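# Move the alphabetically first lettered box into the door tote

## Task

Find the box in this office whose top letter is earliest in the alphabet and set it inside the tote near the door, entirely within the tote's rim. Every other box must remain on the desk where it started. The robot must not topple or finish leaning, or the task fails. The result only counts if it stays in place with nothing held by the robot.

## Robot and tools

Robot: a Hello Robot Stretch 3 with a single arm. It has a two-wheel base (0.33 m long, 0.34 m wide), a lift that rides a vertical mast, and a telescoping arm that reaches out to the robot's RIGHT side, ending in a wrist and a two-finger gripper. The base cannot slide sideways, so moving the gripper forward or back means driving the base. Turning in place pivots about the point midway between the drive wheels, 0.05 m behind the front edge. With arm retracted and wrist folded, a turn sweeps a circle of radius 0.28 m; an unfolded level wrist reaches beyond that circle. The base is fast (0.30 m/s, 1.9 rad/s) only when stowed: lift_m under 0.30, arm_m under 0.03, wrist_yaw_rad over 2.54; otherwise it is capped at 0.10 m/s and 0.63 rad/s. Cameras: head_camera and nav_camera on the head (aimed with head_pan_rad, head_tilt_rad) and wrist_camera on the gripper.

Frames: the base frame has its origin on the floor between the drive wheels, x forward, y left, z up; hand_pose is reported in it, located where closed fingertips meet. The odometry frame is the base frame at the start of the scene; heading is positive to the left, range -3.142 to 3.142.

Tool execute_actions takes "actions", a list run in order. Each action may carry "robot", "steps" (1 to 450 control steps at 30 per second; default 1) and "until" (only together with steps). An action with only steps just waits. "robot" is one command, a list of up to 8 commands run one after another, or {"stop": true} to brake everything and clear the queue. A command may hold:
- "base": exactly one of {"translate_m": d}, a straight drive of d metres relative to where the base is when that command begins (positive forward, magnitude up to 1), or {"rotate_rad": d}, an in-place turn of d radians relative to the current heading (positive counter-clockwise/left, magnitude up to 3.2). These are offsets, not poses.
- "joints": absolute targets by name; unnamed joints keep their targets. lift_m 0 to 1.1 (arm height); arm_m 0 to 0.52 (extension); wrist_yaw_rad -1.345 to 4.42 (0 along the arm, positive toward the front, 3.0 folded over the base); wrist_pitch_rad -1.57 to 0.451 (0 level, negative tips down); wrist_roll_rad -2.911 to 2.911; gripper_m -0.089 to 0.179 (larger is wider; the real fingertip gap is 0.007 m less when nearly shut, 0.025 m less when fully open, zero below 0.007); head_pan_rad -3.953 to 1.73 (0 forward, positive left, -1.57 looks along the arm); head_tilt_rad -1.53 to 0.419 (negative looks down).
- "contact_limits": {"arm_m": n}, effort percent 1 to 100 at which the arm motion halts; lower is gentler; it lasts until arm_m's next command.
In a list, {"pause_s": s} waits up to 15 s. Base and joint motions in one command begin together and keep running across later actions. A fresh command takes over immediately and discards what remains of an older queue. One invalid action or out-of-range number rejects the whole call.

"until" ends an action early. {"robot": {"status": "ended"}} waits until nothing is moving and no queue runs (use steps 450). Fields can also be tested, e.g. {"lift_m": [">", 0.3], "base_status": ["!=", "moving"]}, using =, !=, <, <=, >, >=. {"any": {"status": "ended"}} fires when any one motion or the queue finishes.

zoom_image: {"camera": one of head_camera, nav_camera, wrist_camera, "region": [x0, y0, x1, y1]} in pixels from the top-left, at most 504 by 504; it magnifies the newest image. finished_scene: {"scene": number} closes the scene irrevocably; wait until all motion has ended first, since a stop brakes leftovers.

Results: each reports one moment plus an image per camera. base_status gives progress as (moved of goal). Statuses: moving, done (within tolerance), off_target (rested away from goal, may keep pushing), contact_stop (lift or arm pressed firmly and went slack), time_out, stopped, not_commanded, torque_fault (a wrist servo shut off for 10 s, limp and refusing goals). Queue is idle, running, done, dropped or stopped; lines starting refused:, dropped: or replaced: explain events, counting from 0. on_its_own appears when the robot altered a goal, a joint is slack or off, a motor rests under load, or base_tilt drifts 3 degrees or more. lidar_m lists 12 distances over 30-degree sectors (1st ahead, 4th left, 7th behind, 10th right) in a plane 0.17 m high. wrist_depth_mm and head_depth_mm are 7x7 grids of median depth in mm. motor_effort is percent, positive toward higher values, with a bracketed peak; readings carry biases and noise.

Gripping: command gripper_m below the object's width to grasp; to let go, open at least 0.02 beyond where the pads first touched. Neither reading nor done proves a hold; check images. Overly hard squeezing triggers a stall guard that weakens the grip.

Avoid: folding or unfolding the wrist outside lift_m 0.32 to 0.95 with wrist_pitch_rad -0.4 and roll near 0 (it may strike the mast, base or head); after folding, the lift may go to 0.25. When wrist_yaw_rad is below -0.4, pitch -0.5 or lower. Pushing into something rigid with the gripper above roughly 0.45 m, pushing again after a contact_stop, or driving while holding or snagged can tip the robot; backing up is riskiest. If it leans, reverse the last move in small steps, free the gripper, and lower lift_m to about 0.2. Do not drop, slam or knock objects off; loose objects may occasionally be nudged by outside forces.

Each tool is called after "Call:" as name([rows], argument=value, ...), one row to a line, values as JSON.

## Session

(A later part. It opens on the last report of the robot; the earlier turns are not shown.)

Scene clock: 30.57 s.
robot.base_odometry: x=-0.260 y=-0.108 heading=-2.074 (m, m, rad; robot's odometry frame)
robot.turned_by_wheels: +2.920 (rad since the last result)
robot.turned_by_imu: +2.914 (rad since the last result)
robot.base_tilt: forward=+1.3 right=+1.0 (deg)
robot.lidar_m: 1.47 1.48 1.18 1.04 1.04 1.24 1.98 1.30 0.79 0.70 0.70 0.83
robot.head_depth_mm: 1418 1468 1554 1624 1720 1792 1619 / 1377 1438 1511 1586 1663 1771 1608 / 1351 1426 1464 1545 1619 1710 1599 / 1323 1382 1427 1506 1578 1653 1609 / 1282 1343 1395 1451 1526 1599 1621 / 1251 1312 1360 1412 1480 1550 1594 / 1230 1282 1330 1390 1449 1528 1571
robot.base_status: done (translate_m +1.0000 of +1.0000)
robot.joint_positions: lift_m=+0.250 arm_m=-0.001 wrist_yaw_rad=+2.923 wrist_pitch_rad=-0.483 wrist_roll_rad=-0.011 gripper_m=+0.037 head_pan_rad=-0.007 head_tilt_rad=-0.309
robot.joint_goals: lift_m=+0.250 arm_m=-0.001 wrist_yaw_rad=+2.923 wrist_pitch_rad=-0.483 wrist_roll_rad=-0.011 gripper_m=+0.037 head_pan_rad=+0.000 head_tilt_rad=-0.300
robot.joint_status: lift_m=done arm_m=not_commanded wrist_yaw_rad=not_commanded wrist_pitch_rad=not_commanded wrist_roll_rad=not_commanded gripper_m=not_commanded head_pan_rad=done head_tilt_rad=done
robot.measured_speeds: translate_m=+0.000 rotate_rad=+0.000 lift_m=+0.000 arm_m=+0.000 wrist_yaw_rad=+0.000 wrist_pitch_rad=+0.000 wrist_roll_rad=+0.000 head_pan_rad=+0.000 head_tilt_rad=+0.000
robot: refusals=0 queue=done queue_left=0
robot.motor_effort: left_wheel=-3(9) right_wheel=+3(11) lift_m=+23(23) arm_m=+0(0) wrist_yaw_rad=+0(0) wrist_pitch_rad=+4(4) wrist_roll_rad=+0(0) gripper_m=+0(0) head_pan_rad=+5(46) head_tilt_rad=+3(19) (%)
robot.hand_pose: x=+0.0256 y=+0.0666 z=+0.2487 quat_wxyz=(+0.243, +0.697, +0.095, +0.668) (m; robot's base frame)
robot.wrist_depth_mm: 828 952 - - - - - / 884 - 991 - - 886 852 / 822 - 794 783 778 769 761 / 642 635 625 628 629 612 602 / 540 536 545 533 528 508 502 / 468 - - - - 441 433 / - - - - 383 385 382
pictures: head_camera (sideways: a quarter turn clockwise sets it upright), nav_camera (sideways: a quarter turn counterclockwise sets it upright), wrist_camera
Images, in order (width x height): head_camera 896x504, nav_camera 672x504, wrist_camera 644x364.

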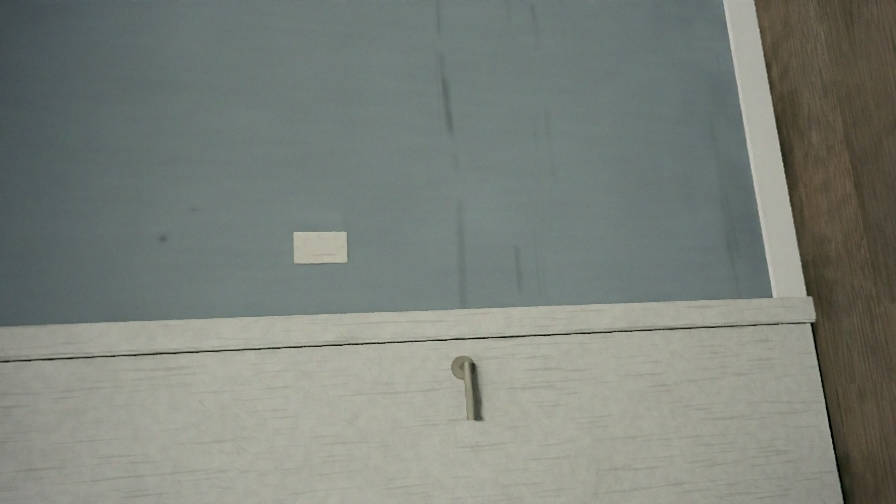

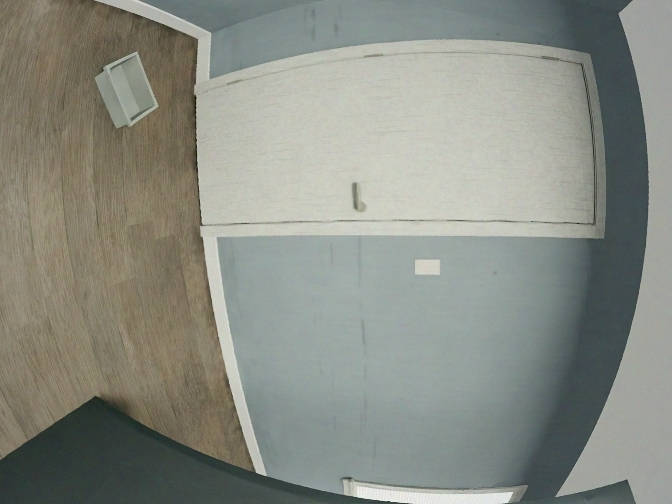

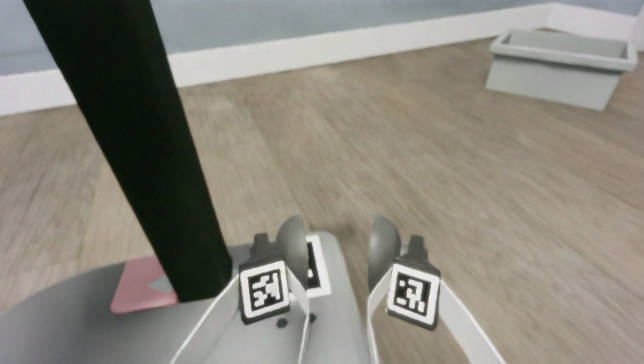

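Call:
execute_actions([
  {"robot": [{"base": {"translate_m": 1.0}}, {"base": {"rotate_rad": -1.349}}], "steps": 450, "until": {"robot": {"status": "ended"}}},
])

Scene clock: 38.00 s.
robot.base_odometry: x=-0.742 y=-0.984 heading=+2.861 (m, m, rad; robot's odometry frame)
robot.turned_by_wheels: -1.349 (rad since the last result)
robot.turned_by_imu: -1.340 (rad since the last result)
robot.base_tilt: forward=+1.4 right=+1.0 (deg)
robot.lidar_m: 1.94 0.72 0.53 0.48 0.51 0.70 1.25 1.30 1.79 1.85 0.68 0.67
robot.head_depth_mm: 3096 3253 3366 3548 2921 2079 1607 / 3101 3190 3331 3404 2968 2083 1608 / 3067 3176 3408 3503 2979 2085 1601 / 3078 3142 3356 3476 2971 2097 1626 / 3100 3207 3299 3439 2956 2108 1626 / 2399 2305 2321 2275 2288 2041 1624 / 1579 1545 1562 1558 1532 1529 1482
robot.base_status: done (rotate_rad -1.3488 of -1.3490)
robot.joint_positions: lift_m=+0.250 arm_m=-0.001 wrist_yaw_rad=+2.923 wrist_pitch_rad=-0.483 wrist_roll_rad=-0.011 gripper_m=+0.037 head_pan_rad=-0.007 head_tilt_rad=-0.309
robot.joint_goals: lift_m=+0.250 arm_m=-0.001 wrist_yaw_rad=+2.923 wrist_pitch_rad=-0.483 wrist_roll_rad=-0.011 gripper_m=+0.037 head_pan_rad=+0.000 head_tilt_rad=-0.300
robot.joint_status: lift_m=done arm_m=not_commanded wrist_yaw_rad=not_commanded wrist_pitch_rad=not_commanded wrist_roll_rad=not_commanded gripper_m=not_commanded head_pan_rad=done head_tilt_rad=done
robot.measured_speeds: translate_m=+0.000 rotate_rad=+0.000 lift_m=+0.000 arm_m=+0.000 wrist_yaw_rad=+0.000 wrist_pitch_rad=+0.000 wrist_roll_rad=+0.000 head_pan_rad=+0.000 head_tilt_rad=+0.000
robot: refusals=0 queue=done queue_left=0
robot.motor_effort: left_wheel=+3(12) right_wheel=-3(9) lift_m=+23(23) arm_m=-1(0) wrist_yaw_rad=+1(1) wrist_pitch_rad=+4(5) wrist_roll_rad=+0(0) gripper_m=-1(1) head_pan_rad=+4(4) head_tilt_rad=+4(3) (%)
robot.hand_pose: x=+0.0256 y=+0.0666 z=+0.2486 quat_wxyz=(+0.243, +0.697, +0.095, +0.668) (m; robot's base frame)
robot.wrist_depth_mm: 446 467 485 528 547 582 610 / 482 - 536 579 606 642 670 / 537 - 586 635 654 691 707 / 596 590 616 624 614 611 611 / 529 526 536 538 524 506 505 / 472 - - - - 437 436 / - - - - 378 381 377
pictures: head_camera (sideways: a quarter turn clockwise sets it upright), nav_camera (sideways: a quarter turn counterclockwise sets it upright), wrist_camera
Images, in order (width x height): head_camera 896x504, nav_camera 672x504, wrist_camera 644x364.

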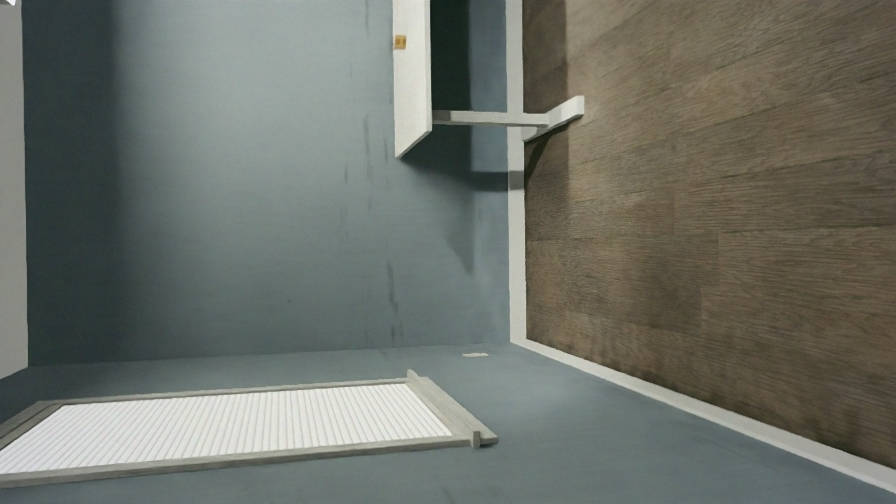

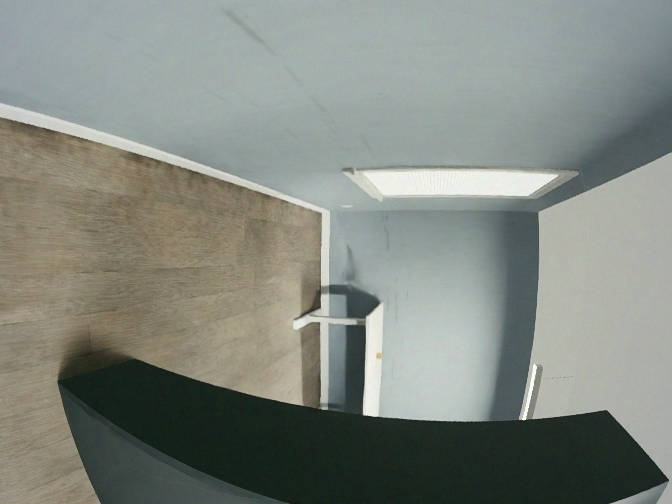

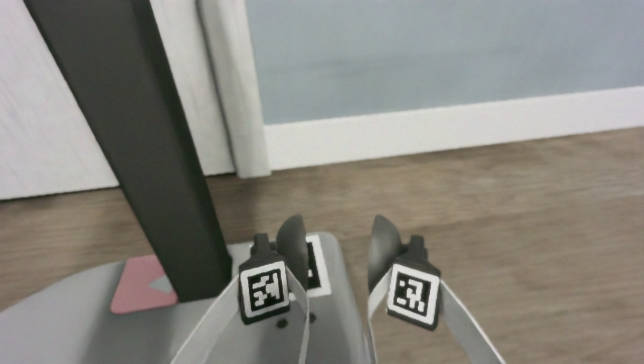

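I'm centred in the passage, which is about 0.97 m wide, and facing the back area. Driving through.

Call:
execute_actions([
  {"robot": {"base": {"translate_m": 1.0}}, "steps": 300, "until": {"robot": {"status": "ended"}}},
])

Scene clock: 43.63 s.
robot.base_odometry: x=-1.703 y=-0.707 heading=+2.861 (m, m, rad; robot's odometry frame)
robot.turned_by_wheels: +0.000 (rad since the last result)
robot.turned_by_imu: +0.004 (rad since the last result)
robot.base_tilt: forward=+1.4 right=+1.0 (deg)
robot.lidar_m: 1.88 0.71 0.52 0.50 0.52 0.72 1.93 0.65 0.48 0.47 3.15 2.15
robot.head_depth_mm: 2184 2282 2359 2325 2563 2056 1601 / 2179 2315 2390 2491 2603 2096 1600 / 2190 2294 2368 2508 2597 2089 1615 / 2186 2289 2407 2517 2601 2083 1617 / 2174 2289 2386 2496 2622 2102 1631 / 2167 2242 2245 2225 2219 1995 1612 / 1549 1551 1475 1490 1499 1493 1484
robot.base_status: done (translate_m +1.0000 of +1.0000)
robot.joint_positions: lift_m=+0.250 arm_m=-0.001 wrist_yaw_rad=+2.923 wrist_pitch_rad=-0.483 wrist_roll_rad=-0.011 gripper_m=+0.037 head_pan_rad=-0.007 head_tilt_rad=-0.309
robot.joint_goals: lift_m=+0.250 arm_m=-0.001 wrist_yaw_rad=+2.923 wrist_pitch_rad=-0.483 wrist_roll_rad=-0.011 gripper_m=+0.037 head_pan_rad=+0.000 head_tilt_rad=-0.300
robot.joint_status: lift_m=done arm_m=not_commanded wrist_yaw_rad=not_commanded wrist_pitch_rad=not_commanded wrist_roll_rad=not_commanded gripper_m=not_commanded head_pan_rad=done head_tilt_rad=done
robot.measured_speeds: translate_m=+0.000 rotate_rad=+0.000 lift_m=+0.000 arm_m=+0.000 wrist_yaw_rad=+0.000 wrist_pitch_rad=+0.000 wrist_roll_rad=+0.000 head_pan_rad=+0.000 head_tilt_rad=+0.000
robot: refusals=0 queue=done queue_left=0
robot.motor_effort: left_wheel=+3(11) right_wheel=-4(7) lift_m=+23(23) arm_m=+0(1) wrist_yaw_rad=+1(0) wrist_pitch_rad=+4(4) wrist_roll_rad=+0(0) gripper_m=-1(0) head_pan_rad=+4(4) head_tilt_rad=+3(4) (%)
robot.hand_pose: x=+0.0256 y=+0.0666 z=+0.2486 quat_wxyz=(+0.243, +0.697, +0.095, +0.668) (m; robot's base frame)
robot.wrist_depth_mm: 457 478 495 513 536 565 597 / 501 - 543 573 597 624 661 / 544 - 590 613 654 704 714 / 589 596 615 625 629 615 603 / 531 527 542 539 529 513 505 / 463 - - - - 434 431 / - - - - 382 382 379
pictures: head_camera (sideways: a quarter turn clockwise sets it upright), nav_camera (sideways: a quarter turn counterclockwise sets it upright), wrist_camera
Images, in order (width x height): head_camera 896x504, nav_camera 672x504, wrist_camera 644x364.

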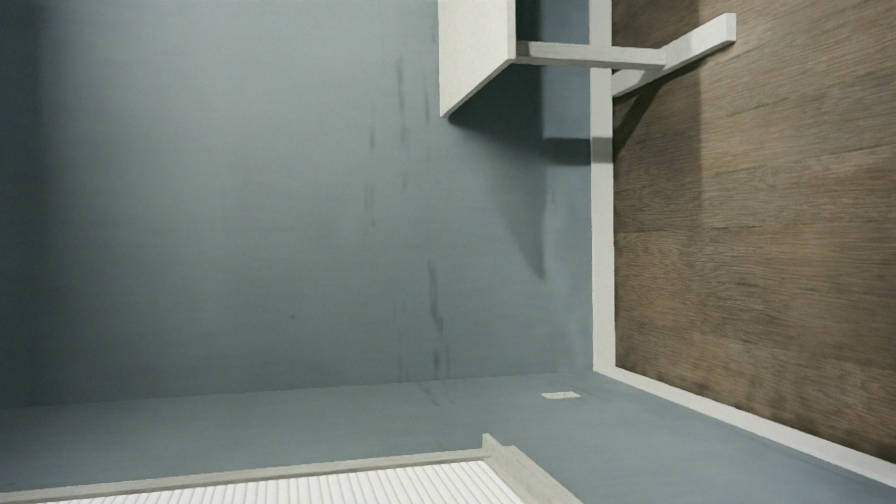

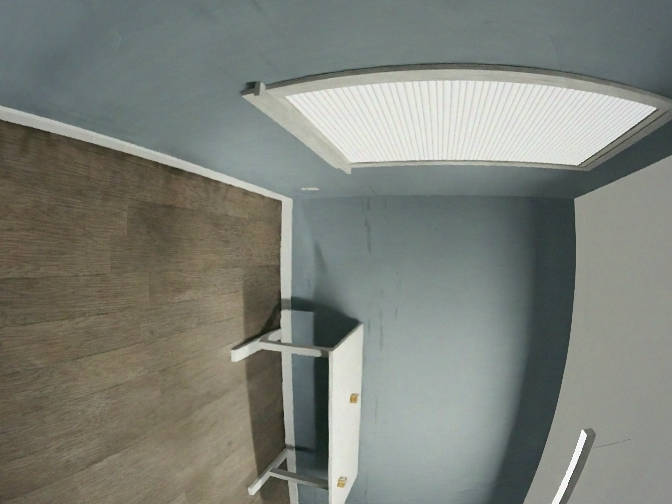

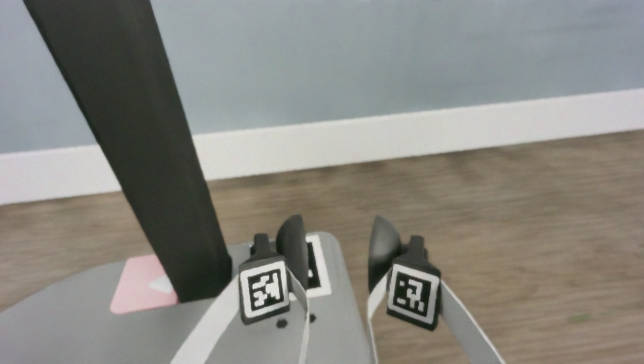

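I'm through the passage. Desk 2 stands against the far wall with two boxes. I'll look right into the rest of the back area for the third desk.

Call:
execute_actions([
  {"robot": {"joints": {"head_pan_rad": -1.0, "head_tilt_rad": -0.25}}, "steps": 200, "until": {"robot": {"status": "ended"}}},
])

Scene clock: 45.07 s.
robot.base_odometry: x=-1.703 y=-0.707 heading=+2.861 (m, m, rad; robot's odometry frame)
robot.turned_by_wheels: +0.000 (rad since the last result)
robot.turned_by_imu: +0.000 (rad since the last result)
robot.base_tilt: forward=+1.4 right=+1.0 (deg)
robot.lidar_m: 1.88 0.71 0.52 0.50 0.52 0.72 1.93 0.65 0.48 0.47 3.15 2.15
robot.head_depth_mm: 2885 3021 3092 2847 3068 2241 1712 / 3030 3188 3228 3305 3266 2243 1700 / 3055 3383 3463 3559 3150 2243 1700 / 3009 3581 3642 3839 3332 2223 1706 / 3030 3586 3743 3746 3380 2244 1701 / 2997 3152 3254 3276 2919 2253 1704 / 2769 2844 2963 2859 2991 2244 1705
robot.base_status: done (translate_m +1.0000 of +1.0000)
robot.joint_positions: lift_m=+0.250 arm_m=-0.001 wrist_yaw_rad=+2.923 wrist_pitch_rad=-0.483 wrist_roll_rad=-0.011 gripper_m=+0.037 head_pan_rad=-0.993 head_tilt_rad=-0.261
robot.joint_goals: lift_m=+0.250 arm_m=-0.001 wrist_yaw_rad=+2.923 wrist_pitch_rad=-0.483 wrist_roll_rad=-0.011 gripper_m=+0.037 head_pan_rad=-1.000 head_tilt_rad=-0.250
robot.joint_status: lift_m=done arm_m=not_commanded wrist_yaw_rad=not_commanded wrist_pitch_rad=not_commanded wrist_roll_rad=not_commanded gripper_m=not_commanded head_pan_rad=done head_tilt_rad=done
robot.measured_speeds: translate_m=+0.000 rotate_rad=+0.000 lift_m=+0.000 arm_m=+0.000 wrist_yaw_rad=+0.000 wrist_pitch_rad=+0.000 wrist_roll_rad=+0.000 head_pan_rad=+0.000 head_tilt_rad=+0.000
robot: refusals=0 queue=done queue_left=0
robot.motor_effort: left_wheel=+3(3) right_wheel=-4(3) lift_m=+23(24) arm_m=-1(0) wrist_yaw_rad=+1(1) wrist_pitch_rad=+4(4) wrist_roll_rad=+0(0) gripper_m=-1(0) head_pan_rad=-5(49) head_tilt_rad=+4(10) (%)
robot.hand_pose: x=+0.0256 y=+0.0666 z=+0.2486 quat_wxyz=(+0.243, +0.697, +0.095, +0.668) (m; robot's base frame)
robot.wrist_depth_mm: 460 485 486 513 537 570 583 / 492 - 535 563 602 630 663 / 540 - 590 612 647 688 706 / 596 593 629 628 606 615 612 / 536 522 537 528 535 509 511 / 468 - - - - 433 440 / - - - - 384 380 380
pictures: head_camera (sideways: a quarter turn clockwise sets it upright), nav_camera (sideways: a quarter turn counterclockwise sets it upright), wrist_camera
Images, in order (width x height): head_camera 896x504, nav_camera 672x504, wrist_camera 644x364.

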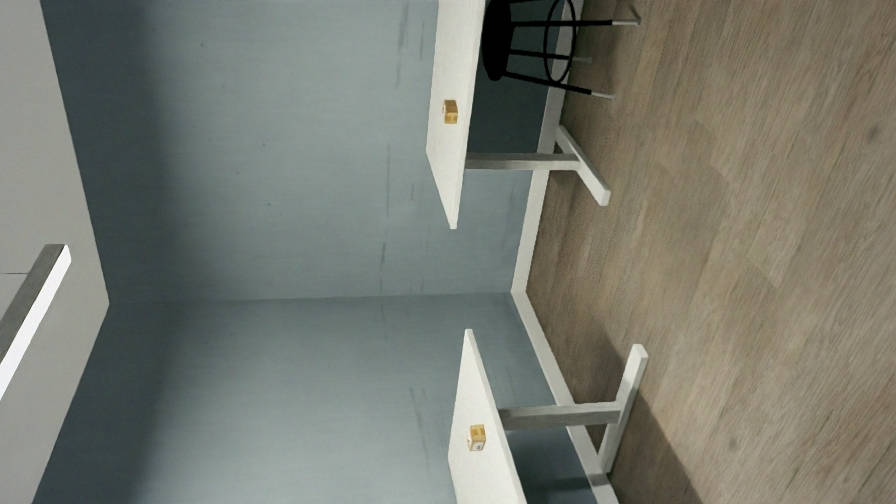

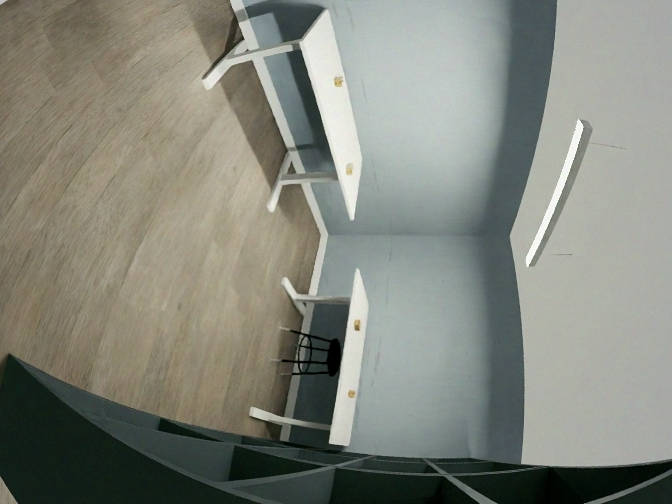

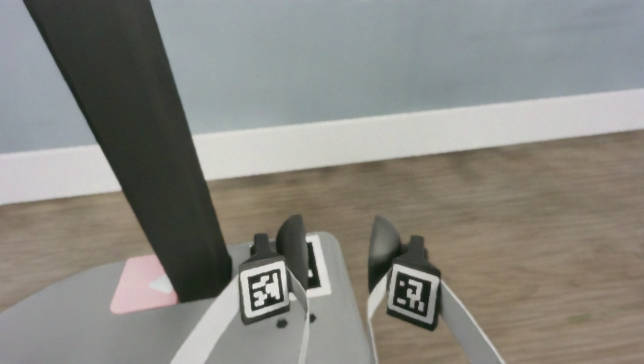

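Desk 3, with a stool beside it, stands along the side wall, and desk 2 along the far wall. I'll drive to a central vantage point between them to read all four letters.

Call:
execute_actions([
  {"robot": [{"base": {"translate_m": 0.6}, "joints": {"head_pan_rad": 0.0, "head_tilt_rad": -0.4}}, {"base": {"rotate_rad": -1.262}}, {"base": {"translate_m": 1.0}}], "steps": 450, "until": {"robot": {"status": "ended"}}},
])

Scene clock: 56.97 s.
robot.base_odometry: x=-2.307 y=+0.459 heading=+1.599 (m, m, rad; robot's odometry frame)
robot.turned_by_wheels: -1.262 (rad since the last result)
robot.turned_by_imu: -1.250 (rad since the last result)
robot.base_tilt: forward=+1.4 right=+1.0 (deg)
robot.lidar_m: 1.91 1.47 1.60 1.19 1.63 1.45 1.46 1.74 1.08 1.06 1.66 1.71
robot.head_depth_mm: 1907 2008 2113 1784 2287 1841 1472 / 1938 2052 2183 1904 2387 1848 1480 / 2018 2107 2248 1971 2403 1865 1480 / 2091 2201 2340 2415 2512 1867 1478 / 2156 2266 2449 2589 2543 1864 1494 / 2188 2333 2495 2705 2522 1838 1496 / 2266 2367 2512 2563 2445 1881 1496
robot.base_status: done (translate_m +1.0000 of +1.0000)
robot.joint_positions: lift_m=+0.250 arm_m=-0.001 wrist_yaw_rad=+2.923 wrist_pitch_rad=-0.483 wrist_roll_rad=-0.011 gripper_m=+0.037 head_pan_rad=-0.007 head_tilt_rad=-0.396
robot.joint_goals: lift_m=+0.250 arm_m=-0.001 wrist_yaw_rad=+2.923 wrist_pitch_rad=-0.483 wrist_roll_rad=-0.011 gripper_m=+0.037 head_pan_rad=+0.000 head_tilt_rad=-0.400
robot.joint_status: lift_m=done arm_m=not_commanded wrist_yaw_rad=not_commanded wrist_pitch_rad=not_commanded wrist_roll_rad=not_commanded gripper_m=not_commanded head_pan_rad=done head_tilt_rad=done
robot.measured_speeds: translate_m=+0.000 rotate_rad=+0.000 lift_m=+0.000 arm_m=+0.000 wrist_yaw_rad=+0.000 wrist_pitch_rad=+0.000 wrist_roll_rad=+0.000 head_pan_rad=+0.000 head_tilt_rad=+0.000
robot: refusals=0 queue=done queue_left=0
robot.motor_effort: left_wheel=+3(11) right_wheel=-3(9) lift_m=+23(23) arm_m=-1(1) wrist_yaw_rad=+1(0) wrist_pitch_rad=+4(4) wrist_roll_rad=+0(0) gripper_m=+0(1) head_pan_rad=+4(47) head_tilt_rad=-1(12) (%)
robot.hand_pose: x=+0.0256 y=+0.0665 z=+0.2486 quat_wxyz=(+0.243, +0.697, +0.095, +0.668) (m; robot's base frame)
robot.wrist_depth_mm: - - - - - - - / - - - - - - 994 / 824 - 810 767 777 762 758 / 644 640 643 615 621 601 602 / 536 523 542 530 527 509 502 / 473 - - - - 436 434 / - - - - 380 383 379
pictures: head_camera (sideways: a quarter turn clockwise sets it upright), nav_camera (sideways: a quarter turn counterclockwise sets it upright), wrist_camera
Images, in order (width x height): head_camera 896x504, nav_camera 672x504, wrist_camera 644x364.

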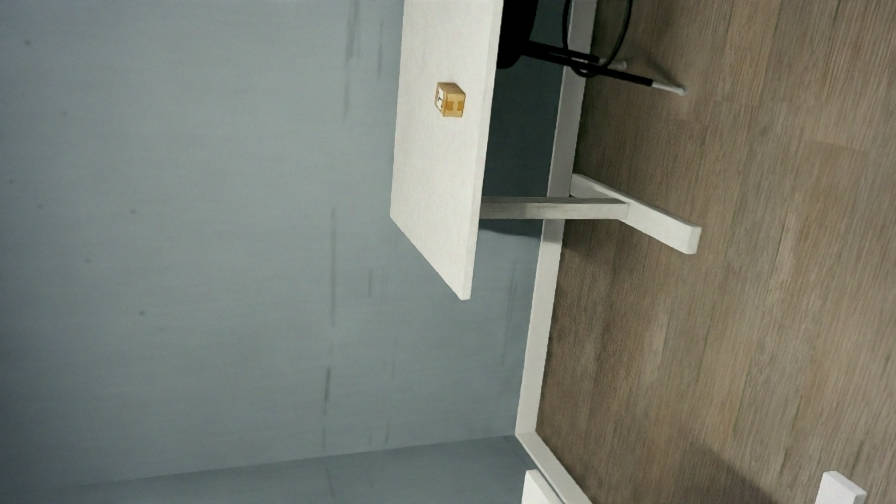

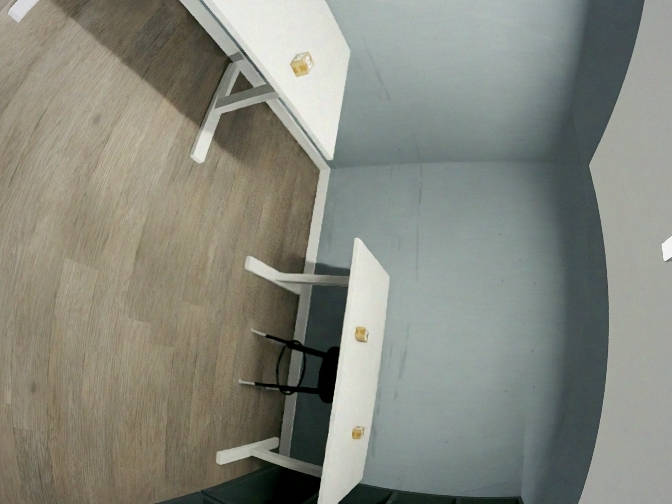

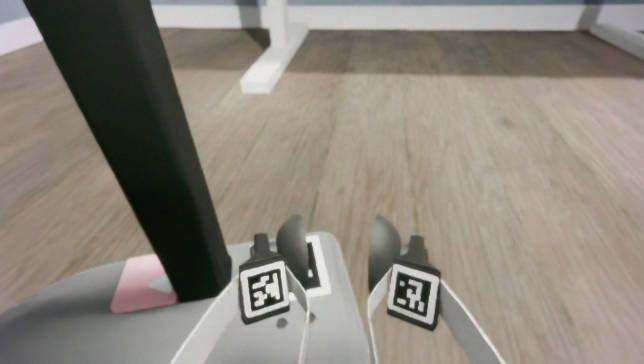

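I'll check the current state first, as the task asks when continuing from a summary.

Call:
execute_actions(actions=[])

Scene clock: 57.70 s.
robot.base_odometry: x=-2.307 y=+0.459 heading=+1.599 (m, m, rad; robot's odometry frame)
robot.turned_by_wheels: +0.000 (rad since the last result)
robot.turned_by_imu: +0.000 (rad since the last result)
robot.base_tilt: forward=+1.3 right=+1.0 (deg)
robot.lidar_m: 1.92 1.47 1.60 1.18 1.63 1.45 1.46 1.74 1.08 1.06 1.65 1.71
robot.head_depth_mm: 1909 2006 2086 1795 2256 1868 1474 / 1960 2051 2169 1905 2371 1866 1484 / 2006 2121 2256 1993 2382 1847 1483 / 2072 2200 2316 2410 2519 1847 1484 / 2174 2264 2408 2539 2572 1876 1484 / 2200 2348 2514 2669 2516 1862 1491 / 2268 2389 2492 2629 2483 1872 1503
robot.base_status: done (translate_m +1.0000 of +1.0000)
robot.joint_positions: lift_m=+0.250 arm_m=-0.001 wrist_yaw_rad=+2.923 wrist_pitch_rad=-0.483 wrist_roll_rad=-0.011 gripper_m=+0.037 head_pan_rad=-0.007 head_tilt_rad=-0.396
robot.joint_goals: lift_m=+0.250 arm_m=-0.001 wrist_yaw_rad=+2.923 wrist_pitch_rad=-0.483 wrist_roll_rad=-0.011 gripper_m=+0.037 head_pan_rad=+0.000 head_tilt_rad=-0.400
robot.joint_status: lift_m=done arm_m=not_commanded wrist_yaw_rad=not_commanded wrist_pitch_rad=not_commanded wrist_roll_rad=not_commanded gripper_m=not_commanded head_pan_rad=done head_tilt_rad=done
robot.measured_speeds: translate_m=+0.000 rotate_rad=+0.000 lift_m=+0.000 arm_m=+0.000 wrist_yaw_rad=+0.000 wrist_pitch_rad=+0.000 wrist_roll_rad=+0.000 head_pan_rad=+0.000 head_tilt_rad=+0.000
robot: refusals=0 queue=done queue_left=0
robot.motor_effort: left_wheel=+3(3) right_wheel=-3(3) lift_m=+23(23) arm_m=-1(1) wrist_yaw_rad=+0(0) wrist_pitch_rad=+4(4) wrist_roll_rad=+0(0) gripper_m=-1(0) head_pan_rad=+5(5) head_tilt_rad=-1(2) (%)
robot.hand_pose: x=+0.0256 y=+0.0665 z=+0.2486 quat_wxyz=(+0.243, +0.697, +0.095, +0.668) (m; robot's base frame)
robot.wrist_depth_mm: - - - - - - - / - - - - - - - / 825 - 799 785 774 753 752 / 649 627 631 620 616 603 595 / 543 531 544 532 529 506 501 / 470 - - - - 439 433 / - - - - 383 383 382
pictures: head_camera (sideways: a quarter turn clockwise sets it upright), nav_camera (sideways: a quarter turn counterclockwise sets it upright), wrist_camera
Images, in order (width x height): head_camera 896x504, nav_camera 672x504, wrist_camera 644x364.

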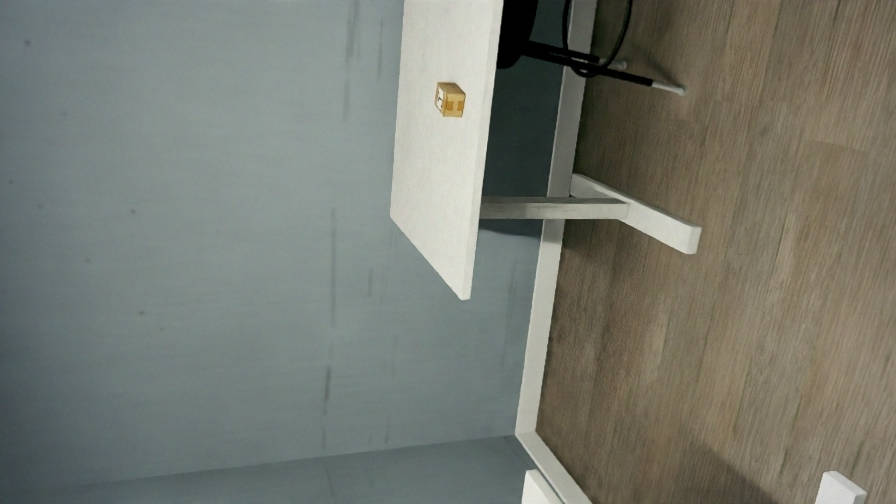

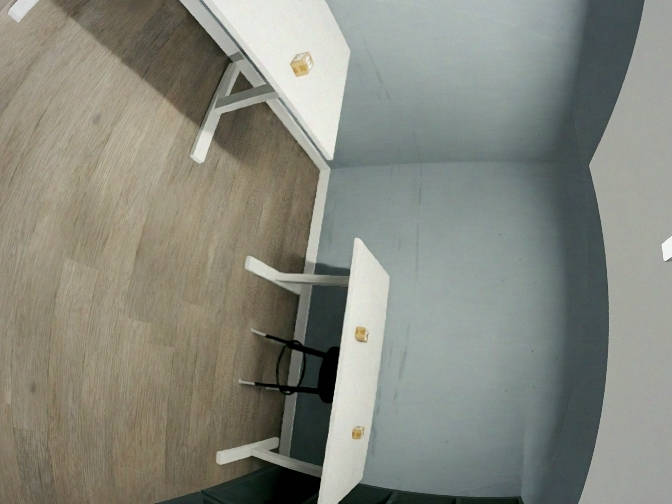

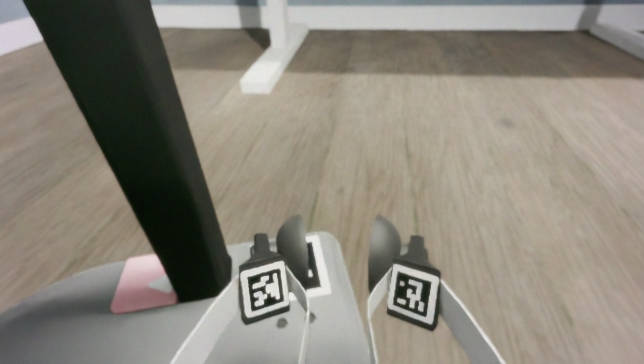

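Driving on to the vantage point to read the remaining letters.

Call:
execute_actions([
  {"robot": {"base": {"translate_m": 0.66}, "joints": {"head_pan_rad": -0.35, "head_tilt_rad": -0.55}}, "steps": 450, "until": {"robot": {"status": "ended"}}},
])

Scene clock: 61.67 s.
robot.base_odometry: x=-2.326 y=+1.119 heading=+1.599 (m, m, rad; robot's odometry frame)
robot.turned_by_wheels: +0.000 (rad since the last result)
robot.turned_by_imu: +0.003 (rad since the last result)
robot.base_tilt: forward=+1.3 right=+1.0 (deg)
robot.lidar_m: 1.25 1.56 0.99 1.39 1.67 2.08 2.09 1.61 1.20 1.39 1.43 1.12
robot.head_depth_mm: 1419 1550 1632 1223 1621 1543 1313 / 1419 1535 1649 1222 1795 1583 1311 / 1416 1529 1656 1226 1658 1529 1314 / 1409 1533 1655 1229 1886 1589 1326 / 1410 1508 1646 1234 1867 1609 1321 / 1402 1518 1627 1243 1488 1561 1328 / 1410 1525 1643 1323 1905 1604 1334
robot.base_status: done (translate_m +0.6600 of +0.6600)
robot.joint_positions: lift_m=+0.250 arm_m=-0.001 wrist_yaw_rad=+2.923 wrist_pitch_rad=-0.483 wrist_roll_rad=-0.011 gripper_m=+0.037 head_pan_rad=-0.343 head_tilt_rad=-0.544
robot.joint_goals: lift_m=+0.250 arm_m=-0.001 wrist_yaw_rad=+2.923 wrist_pitch_rad=-0.483 wrist_roll_rad=-0.011 gripper_m=+0.037 head_pan_rad=-0.350 head_tilt_rad=-0.550
robot.joint_status: lift_m=done arm_m=not_commanded wrist_yaw_rad=not_commanded wrist_pitch_rad=not_commanded wrist_roll_rad=not_commanded gripper_m=not_commanded head_pan_rad=done head_tilt_rad=done
robot.measured_speeds: translate_m=+0.000 rotate_rad=+0.000 lift_m=+0.000 arm_m=+0.000 wrist_yaw_rad=+0.000 wrist_pitch_rad=+0.000 wrist_roll_rad=+0.000 head_pan_rad=+0.000 head_tilt_rad=+0.000
robot: refusals=0 queue=done queue_left=0
robot.motor_effort: left_wheel=+3(11) right_wheel=-3(6) lift_m=+24(22) arm_m=-1(1) wrist_yaw_rad=+0(0) wrist_pitch_rad=+5(5) wrist_roll_rad=+0(0) gripper_m=+0(0) head_pan_rad=-4(32) head_tilt_rad=-3(16) (%)
robot.hand_pose: x=+0.0256 y=+0.0665 z=+0.2486 quat_wxyz=(+0.243, +0.697, +0.095, +0.668) (m; robot's base frame)
robot.wrist_depth_mm: - - - - - - - / - - - - - 961 - / 825 - 813 788 761 720 759 / 649 632 641 618 619 605 600 / 536 525 554 536 530 514 506 / 469 - - - - 434 434 / - - - - 384 384 378
pictures: head_camera (sideways: a quarter turn clockwise sets it upright), nav_camera (sideways: a quarter turn counterclockwise sets it upright), wrist_camera
Images, in order (width x height): head_camera 896x504, nav_camera 672x504, wrist_camera 644x364.

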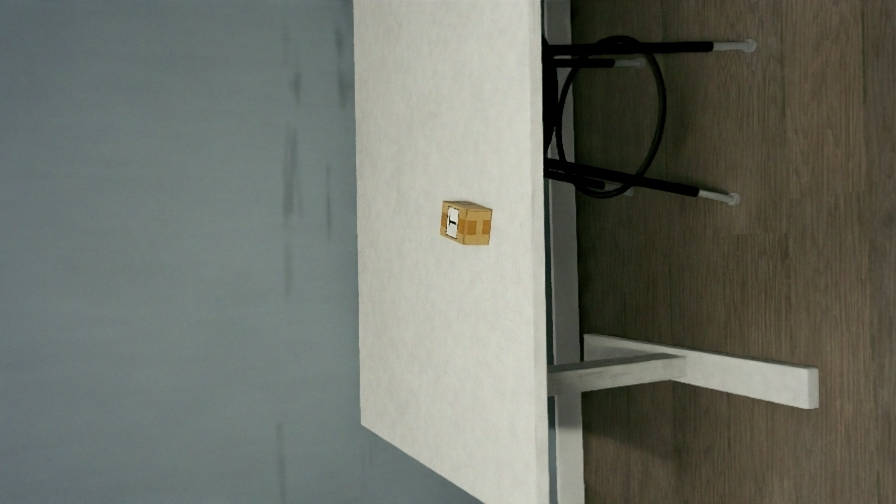

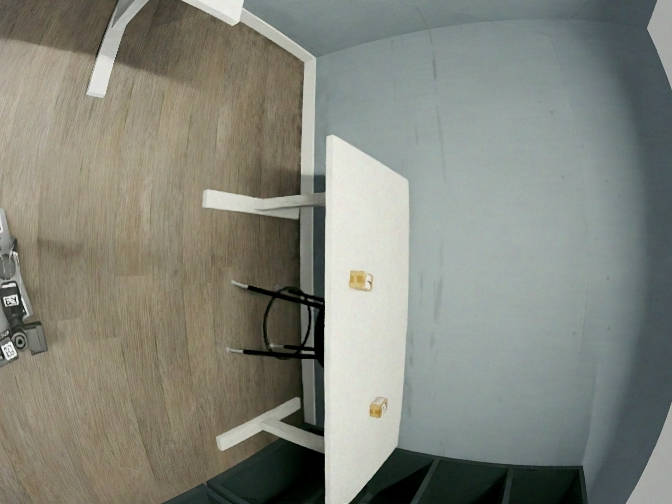

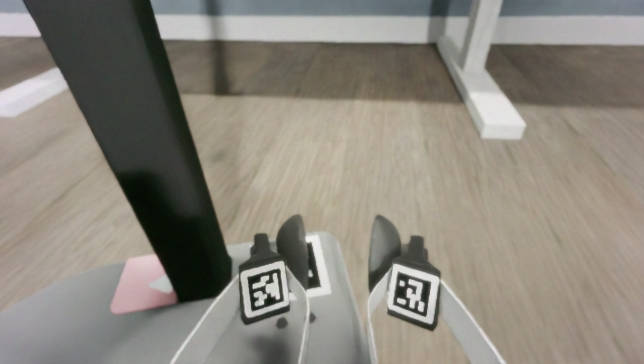

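Zooming in on the first box on desk 3.

Call:
zoom_image(camera="head_camera", region=[410, 180, 520, 260])

Region (410, 180, 520, 260) of head_camera's 896x504 image, scaled by 4.582, with more detail than that image has; it fills the top 367 rows of this view, and the rest is white.

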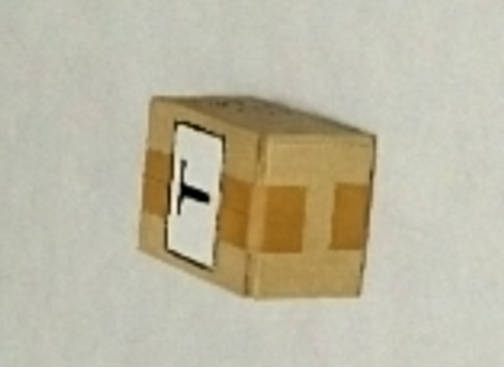

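The first box on desk 3 reads "T". Next I'll look at the second box, further toward the partition.

Call:
execute_actions([
  {"robot": {"joints": {"head_pan_rad": -0.95, "head_tilt_rad": -0.5}}, "steps": 120, "until": {"robot": {"status": "ended"}}},
])

Scene clock: 62.90 s.
robot.base_odometry: x=-2.326 y=+1.119 heading=+1.599 (m, m, rad; robot's odometry frame)
robot.turned_by_wheels: +0.000 (rad since the last result)
robot.turned_by_imu: +0.000 (rad since the last result)
robot.base_tilt: forward=+1.3 right=+1.0 (deg)
robot.lidar_m: 1.25 1.56 0.99 1.40 1.67 2.08 2.09 1.61 1.20 1.38 1.43 1.12
robot.head_depth_mm: 1681 1812 1897 1654 1773 1595 1353 / 1868 1987 2090 1758 1992 1646 1355 / 1807 1929 2106 1484 1985 1662 1352 / 1720 1875 1949 1331 2004 1657 1351 / 1641 1748 1870 1340 2048 1661 1371 / 1550 1647 1747 1347 1348 1623 1340 / 1463 1551 1652 1344 1095 1672 1364
robot.base_status: done (translate_m +0.6600 of +0.6600)
robot.joint_positions: lift_m=+0.250 arm_m=-0.001 wrist_yaw_rad=+2.923 wrist_pitch_rad=-0.483 wrist_roll_rad=-0.011 gripper_m=+0.037 head_pan_rad=-0.943 head_tilt_rad=-0.508
robot.joint_goals: lift_m=+0.250 arm_m=-0.001 wrist_yaw_rad=+2.923 wrist_pitch_rad=-0.483 wrist_roll_rad=-0.011 gripper_m=+0.037 head_pan_rad=-0.950 head_tilt_rad=-0.500
robot.joint_status: lift_m=done arm_m=not_commanded wrist_yaw_rad=not_commanded wrist_pitch_rad=not_commanded wrist_roll_rad=not_commanded gripper_m=not_commanded head_pan_rad=done head_tilt_rad=done
robot.measured_speeds: translate_m=+0.000 rotate_rad=+0.000 lift_m=+0.000 arm_m=+0.000 wrist_yaw_rad=+0.000 wrist_pitch_rad=+0.000 wrist_roll_rad=+0.000 head_pan_rad=+0.000 head_tilt_rad=+0.000
robot: refusals=0 queue=done queue_left=0
robot.motor_effort: left_wheel=+3(3) right_wheel=-3(3) lift_m=+24(22) arm_m=-1(1) wrist_yaw_rad=+1(0) wrist_pitch_rad=+4(4) wrist_roll_rad=+0(0) gripper_m=+0(1) head_pan_rad=-4(44) head_tilt_rad=+3(11) (%)
robot.hand_pose: x=+0.0256 y=+0.0665 z=+0.2486 quat_wxyz=(+0.243, +0.697, +0.095, +0.668) (m; robot's base frame)
robot.wrist_depth_mm: - - - - - - - / - - - - - 953 - / 806 - 807 766 769 741 756 / 650 628 642 632 618 608 600 / 537 531 539 535 532 511 505 / 469 - - - - 437 434 / - - - - 382 381 382
pictures: head_camera (sideways: a quarter turn clockwise sets it upright), nav_camera (sideways: a quarter turn counterclockwise sets it upright), wrist_camera
Images, in order (width x height): head_camera 896x504, nav_camera 672x504, wrist_camera 644x364.

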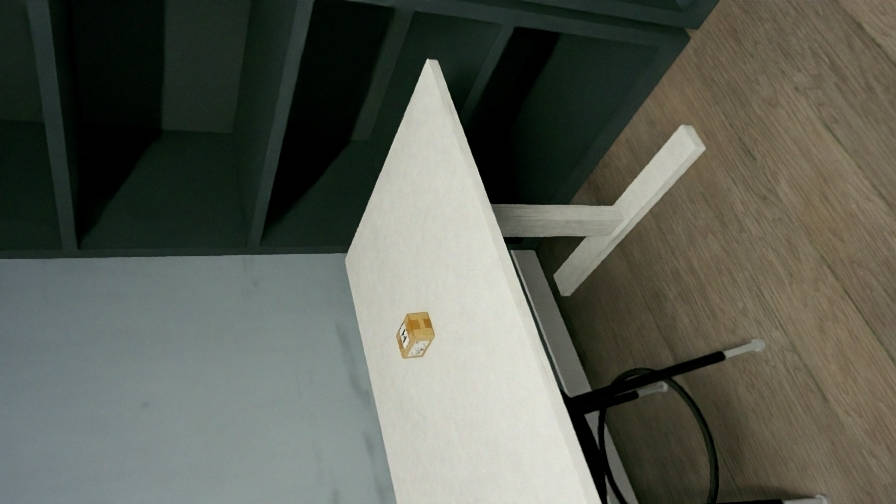

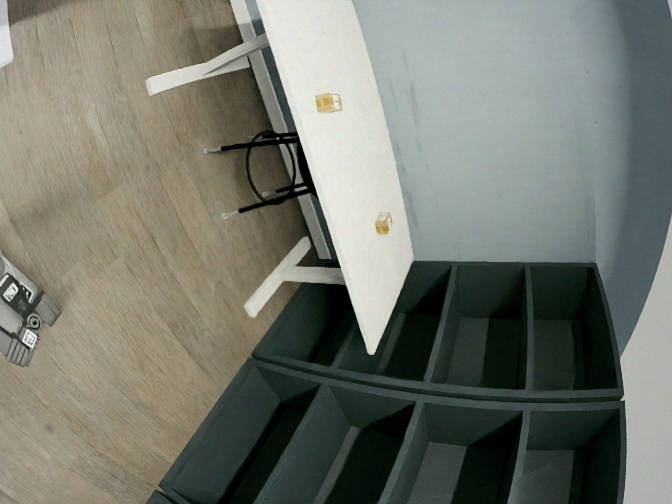

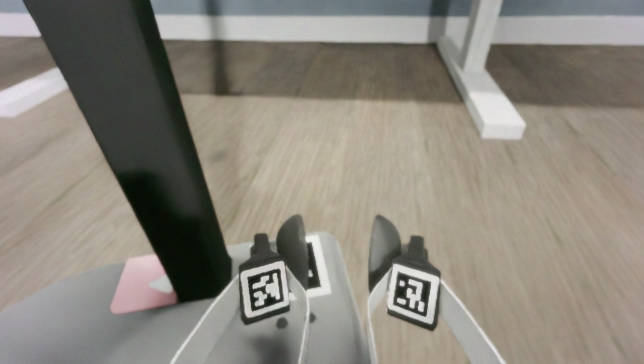

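Call:
zoom_image(camera="head_camera", region=[380, 300, 450, 370])

Region (380, 300, 450, 370) of head_camera's 896x504 image, scaled by 7.200, with more detail than that image has.

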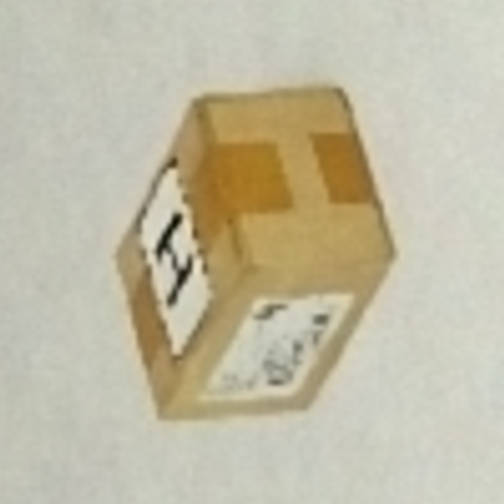

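That box most likely reads "H". Now the two boxes on desk 2.

Call:
execute_actions([
  {"robot": {"joints": {"head_pan_rad": 1.2, "head_tilt_rad": -0.55}}, "steps": 150, "until": {"robot": {"status": "ended"}}},
])

Scene clock: 65.07 s.
robot.base_odometry: x=-2.326 y=+1.119 heading=+1.599 (m, m, rad; robot's odometry frame)
robot.turned_by_wheels: +0.000 (rad since the last result)
robot.turned_by_imu: +0.000 (rad since the last result)
robot.base_tilt: forward=+1.4 right=+1.0 (deg)
robot.lidar_m: 1.25 1.56 0.99 1.40 1.67 2.09 2.09 1.61 1.20 1.38 1.43 1.12
robot.head_depth_mm: 1183 1280 1389 1490 898 1498 1321 / 1170 1271 1379 1223 898 1319 1288 / 1165 1269 1385 1225 900 1505 1325 / 1161 1253 1371 1232 854 1509 1324 / 1150 1252 1357 1233 903 1468 1330 / 1147 1239 1350 1242 906 1472 1329 / 1139 1233 1347 1247 911 1479 1331
robot.base_status: done (translate_m +0.6600 of +0.6600)
robot.joint_positions: lift_m=+0.250 arm_m=-0.001 wrist_yaw_rad=+2.923 wrist_pitch_rad=-0.483 wrist_roll_rad=-0.011 gripper_m=+0.037 head_pan_rad=+1.193 head_tilt_rad=-0.543
robot.joint_goals: lift_m=+0.250 arm_m=-0.001 wrist_yaw_rad=+2.923 wrist_pitch_rad=-0.483 wrist_roll_rad=-0.011 gripper_m=+0.037 head_pan_rad=+1.200 head_tilt_rad=-0.550
robot.joint_status: lift_m=done arm_m=not_commanded wrist_yaw_rad=not_commanded wrist_pitch_rad=not_commanded wrist_roll_rad=not_commanded gripper_m=not_commanded head_pan_rad=done head_tilt_rad=done
robot.measured_speeds: translate_m=+0.000 rotate_rad=+0.000 lift_m=+0.000 arm_m=+0.000 wrist_yaw_rad=+0.000 wrist_pitch_rad=+0.000 wrist_roll_rad=+0.000 head_pan_rad=+0.000 head_tilt_rad=+0.000
robot: refusals=0 queue=done queue_left=0
robot.motor_effort: left_wheel=+3(3) right_wheel=-3(3) lift_m=+24(24) arm_m=+0(1) wrist_yaw_rad=+1(0) wrist_pitch_rad=+4(4) wrist_roll_rad=+0(0) gripper_m=+0(0) head_pan_rad=+4(48) head_tilt_rad=-2(6) (%)
robot.hand_pose: x=+0.0256 y=+0.0665 z=+0.2486 quat_wxyz=(+0.243, +0.697, +0.095, +0.668) (m; robot's base frame)
robot.wrist_depth_mm: - - - - - - - / - - - - - 943 - / 834 - 792 790 784 734 754 / 651 633 635 622 619 621 596 / 530 522 537 532 529 511 502 / 472 - - - - 431 433 / - - - - 386 384 381
pictures: head_camera (sideways: a quarter turn clockwise sets it upright), nav_camera (sideways: a quarter turn counterclockwise sets it upright), wrist_camera
Images, in order (width x height): head_camera 896x504, nav_camera 672x504, wrist_camera 644x364.

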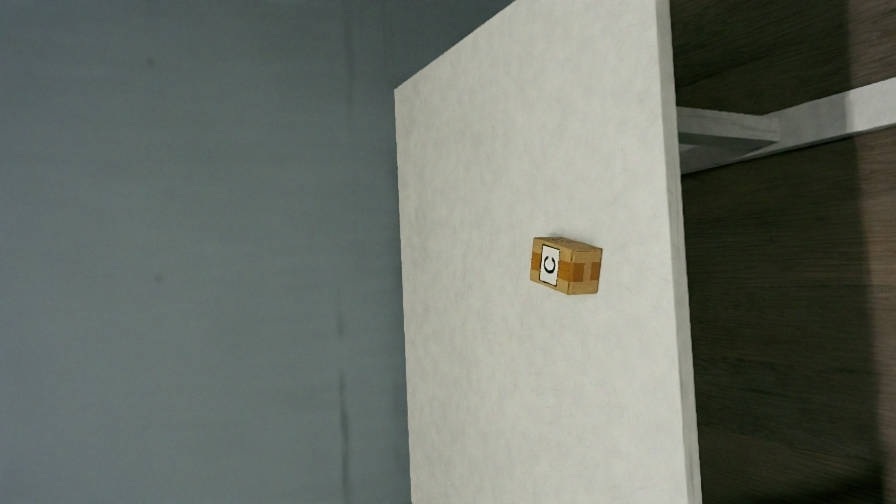

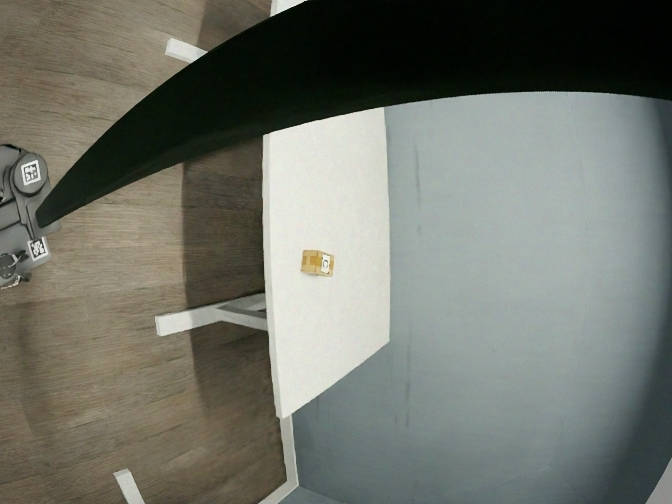

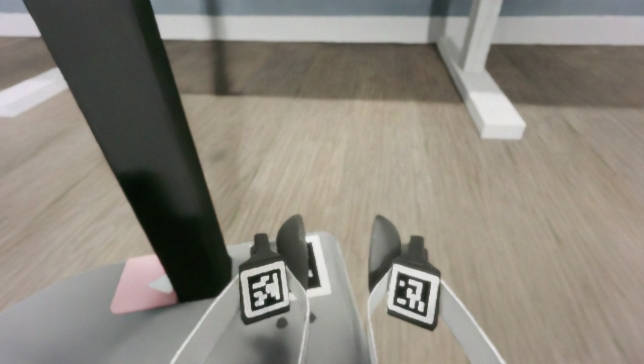

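Call:
zoom_image(camera="head_camera", region=[515, 225, 615, 305])

Region (515, 225, 615, 305) of head_camera's 896x504 image, scaled by 5.040, with more detail than that image has; it fills the top 403 rows of this view, and the rest is white.

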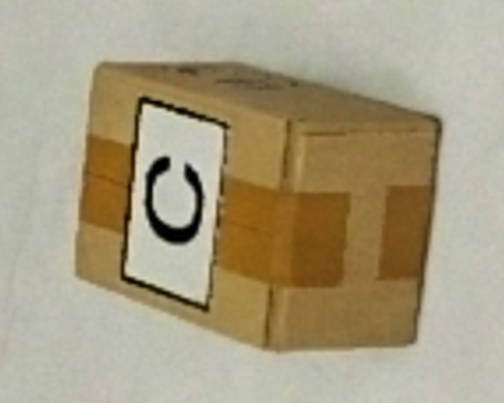

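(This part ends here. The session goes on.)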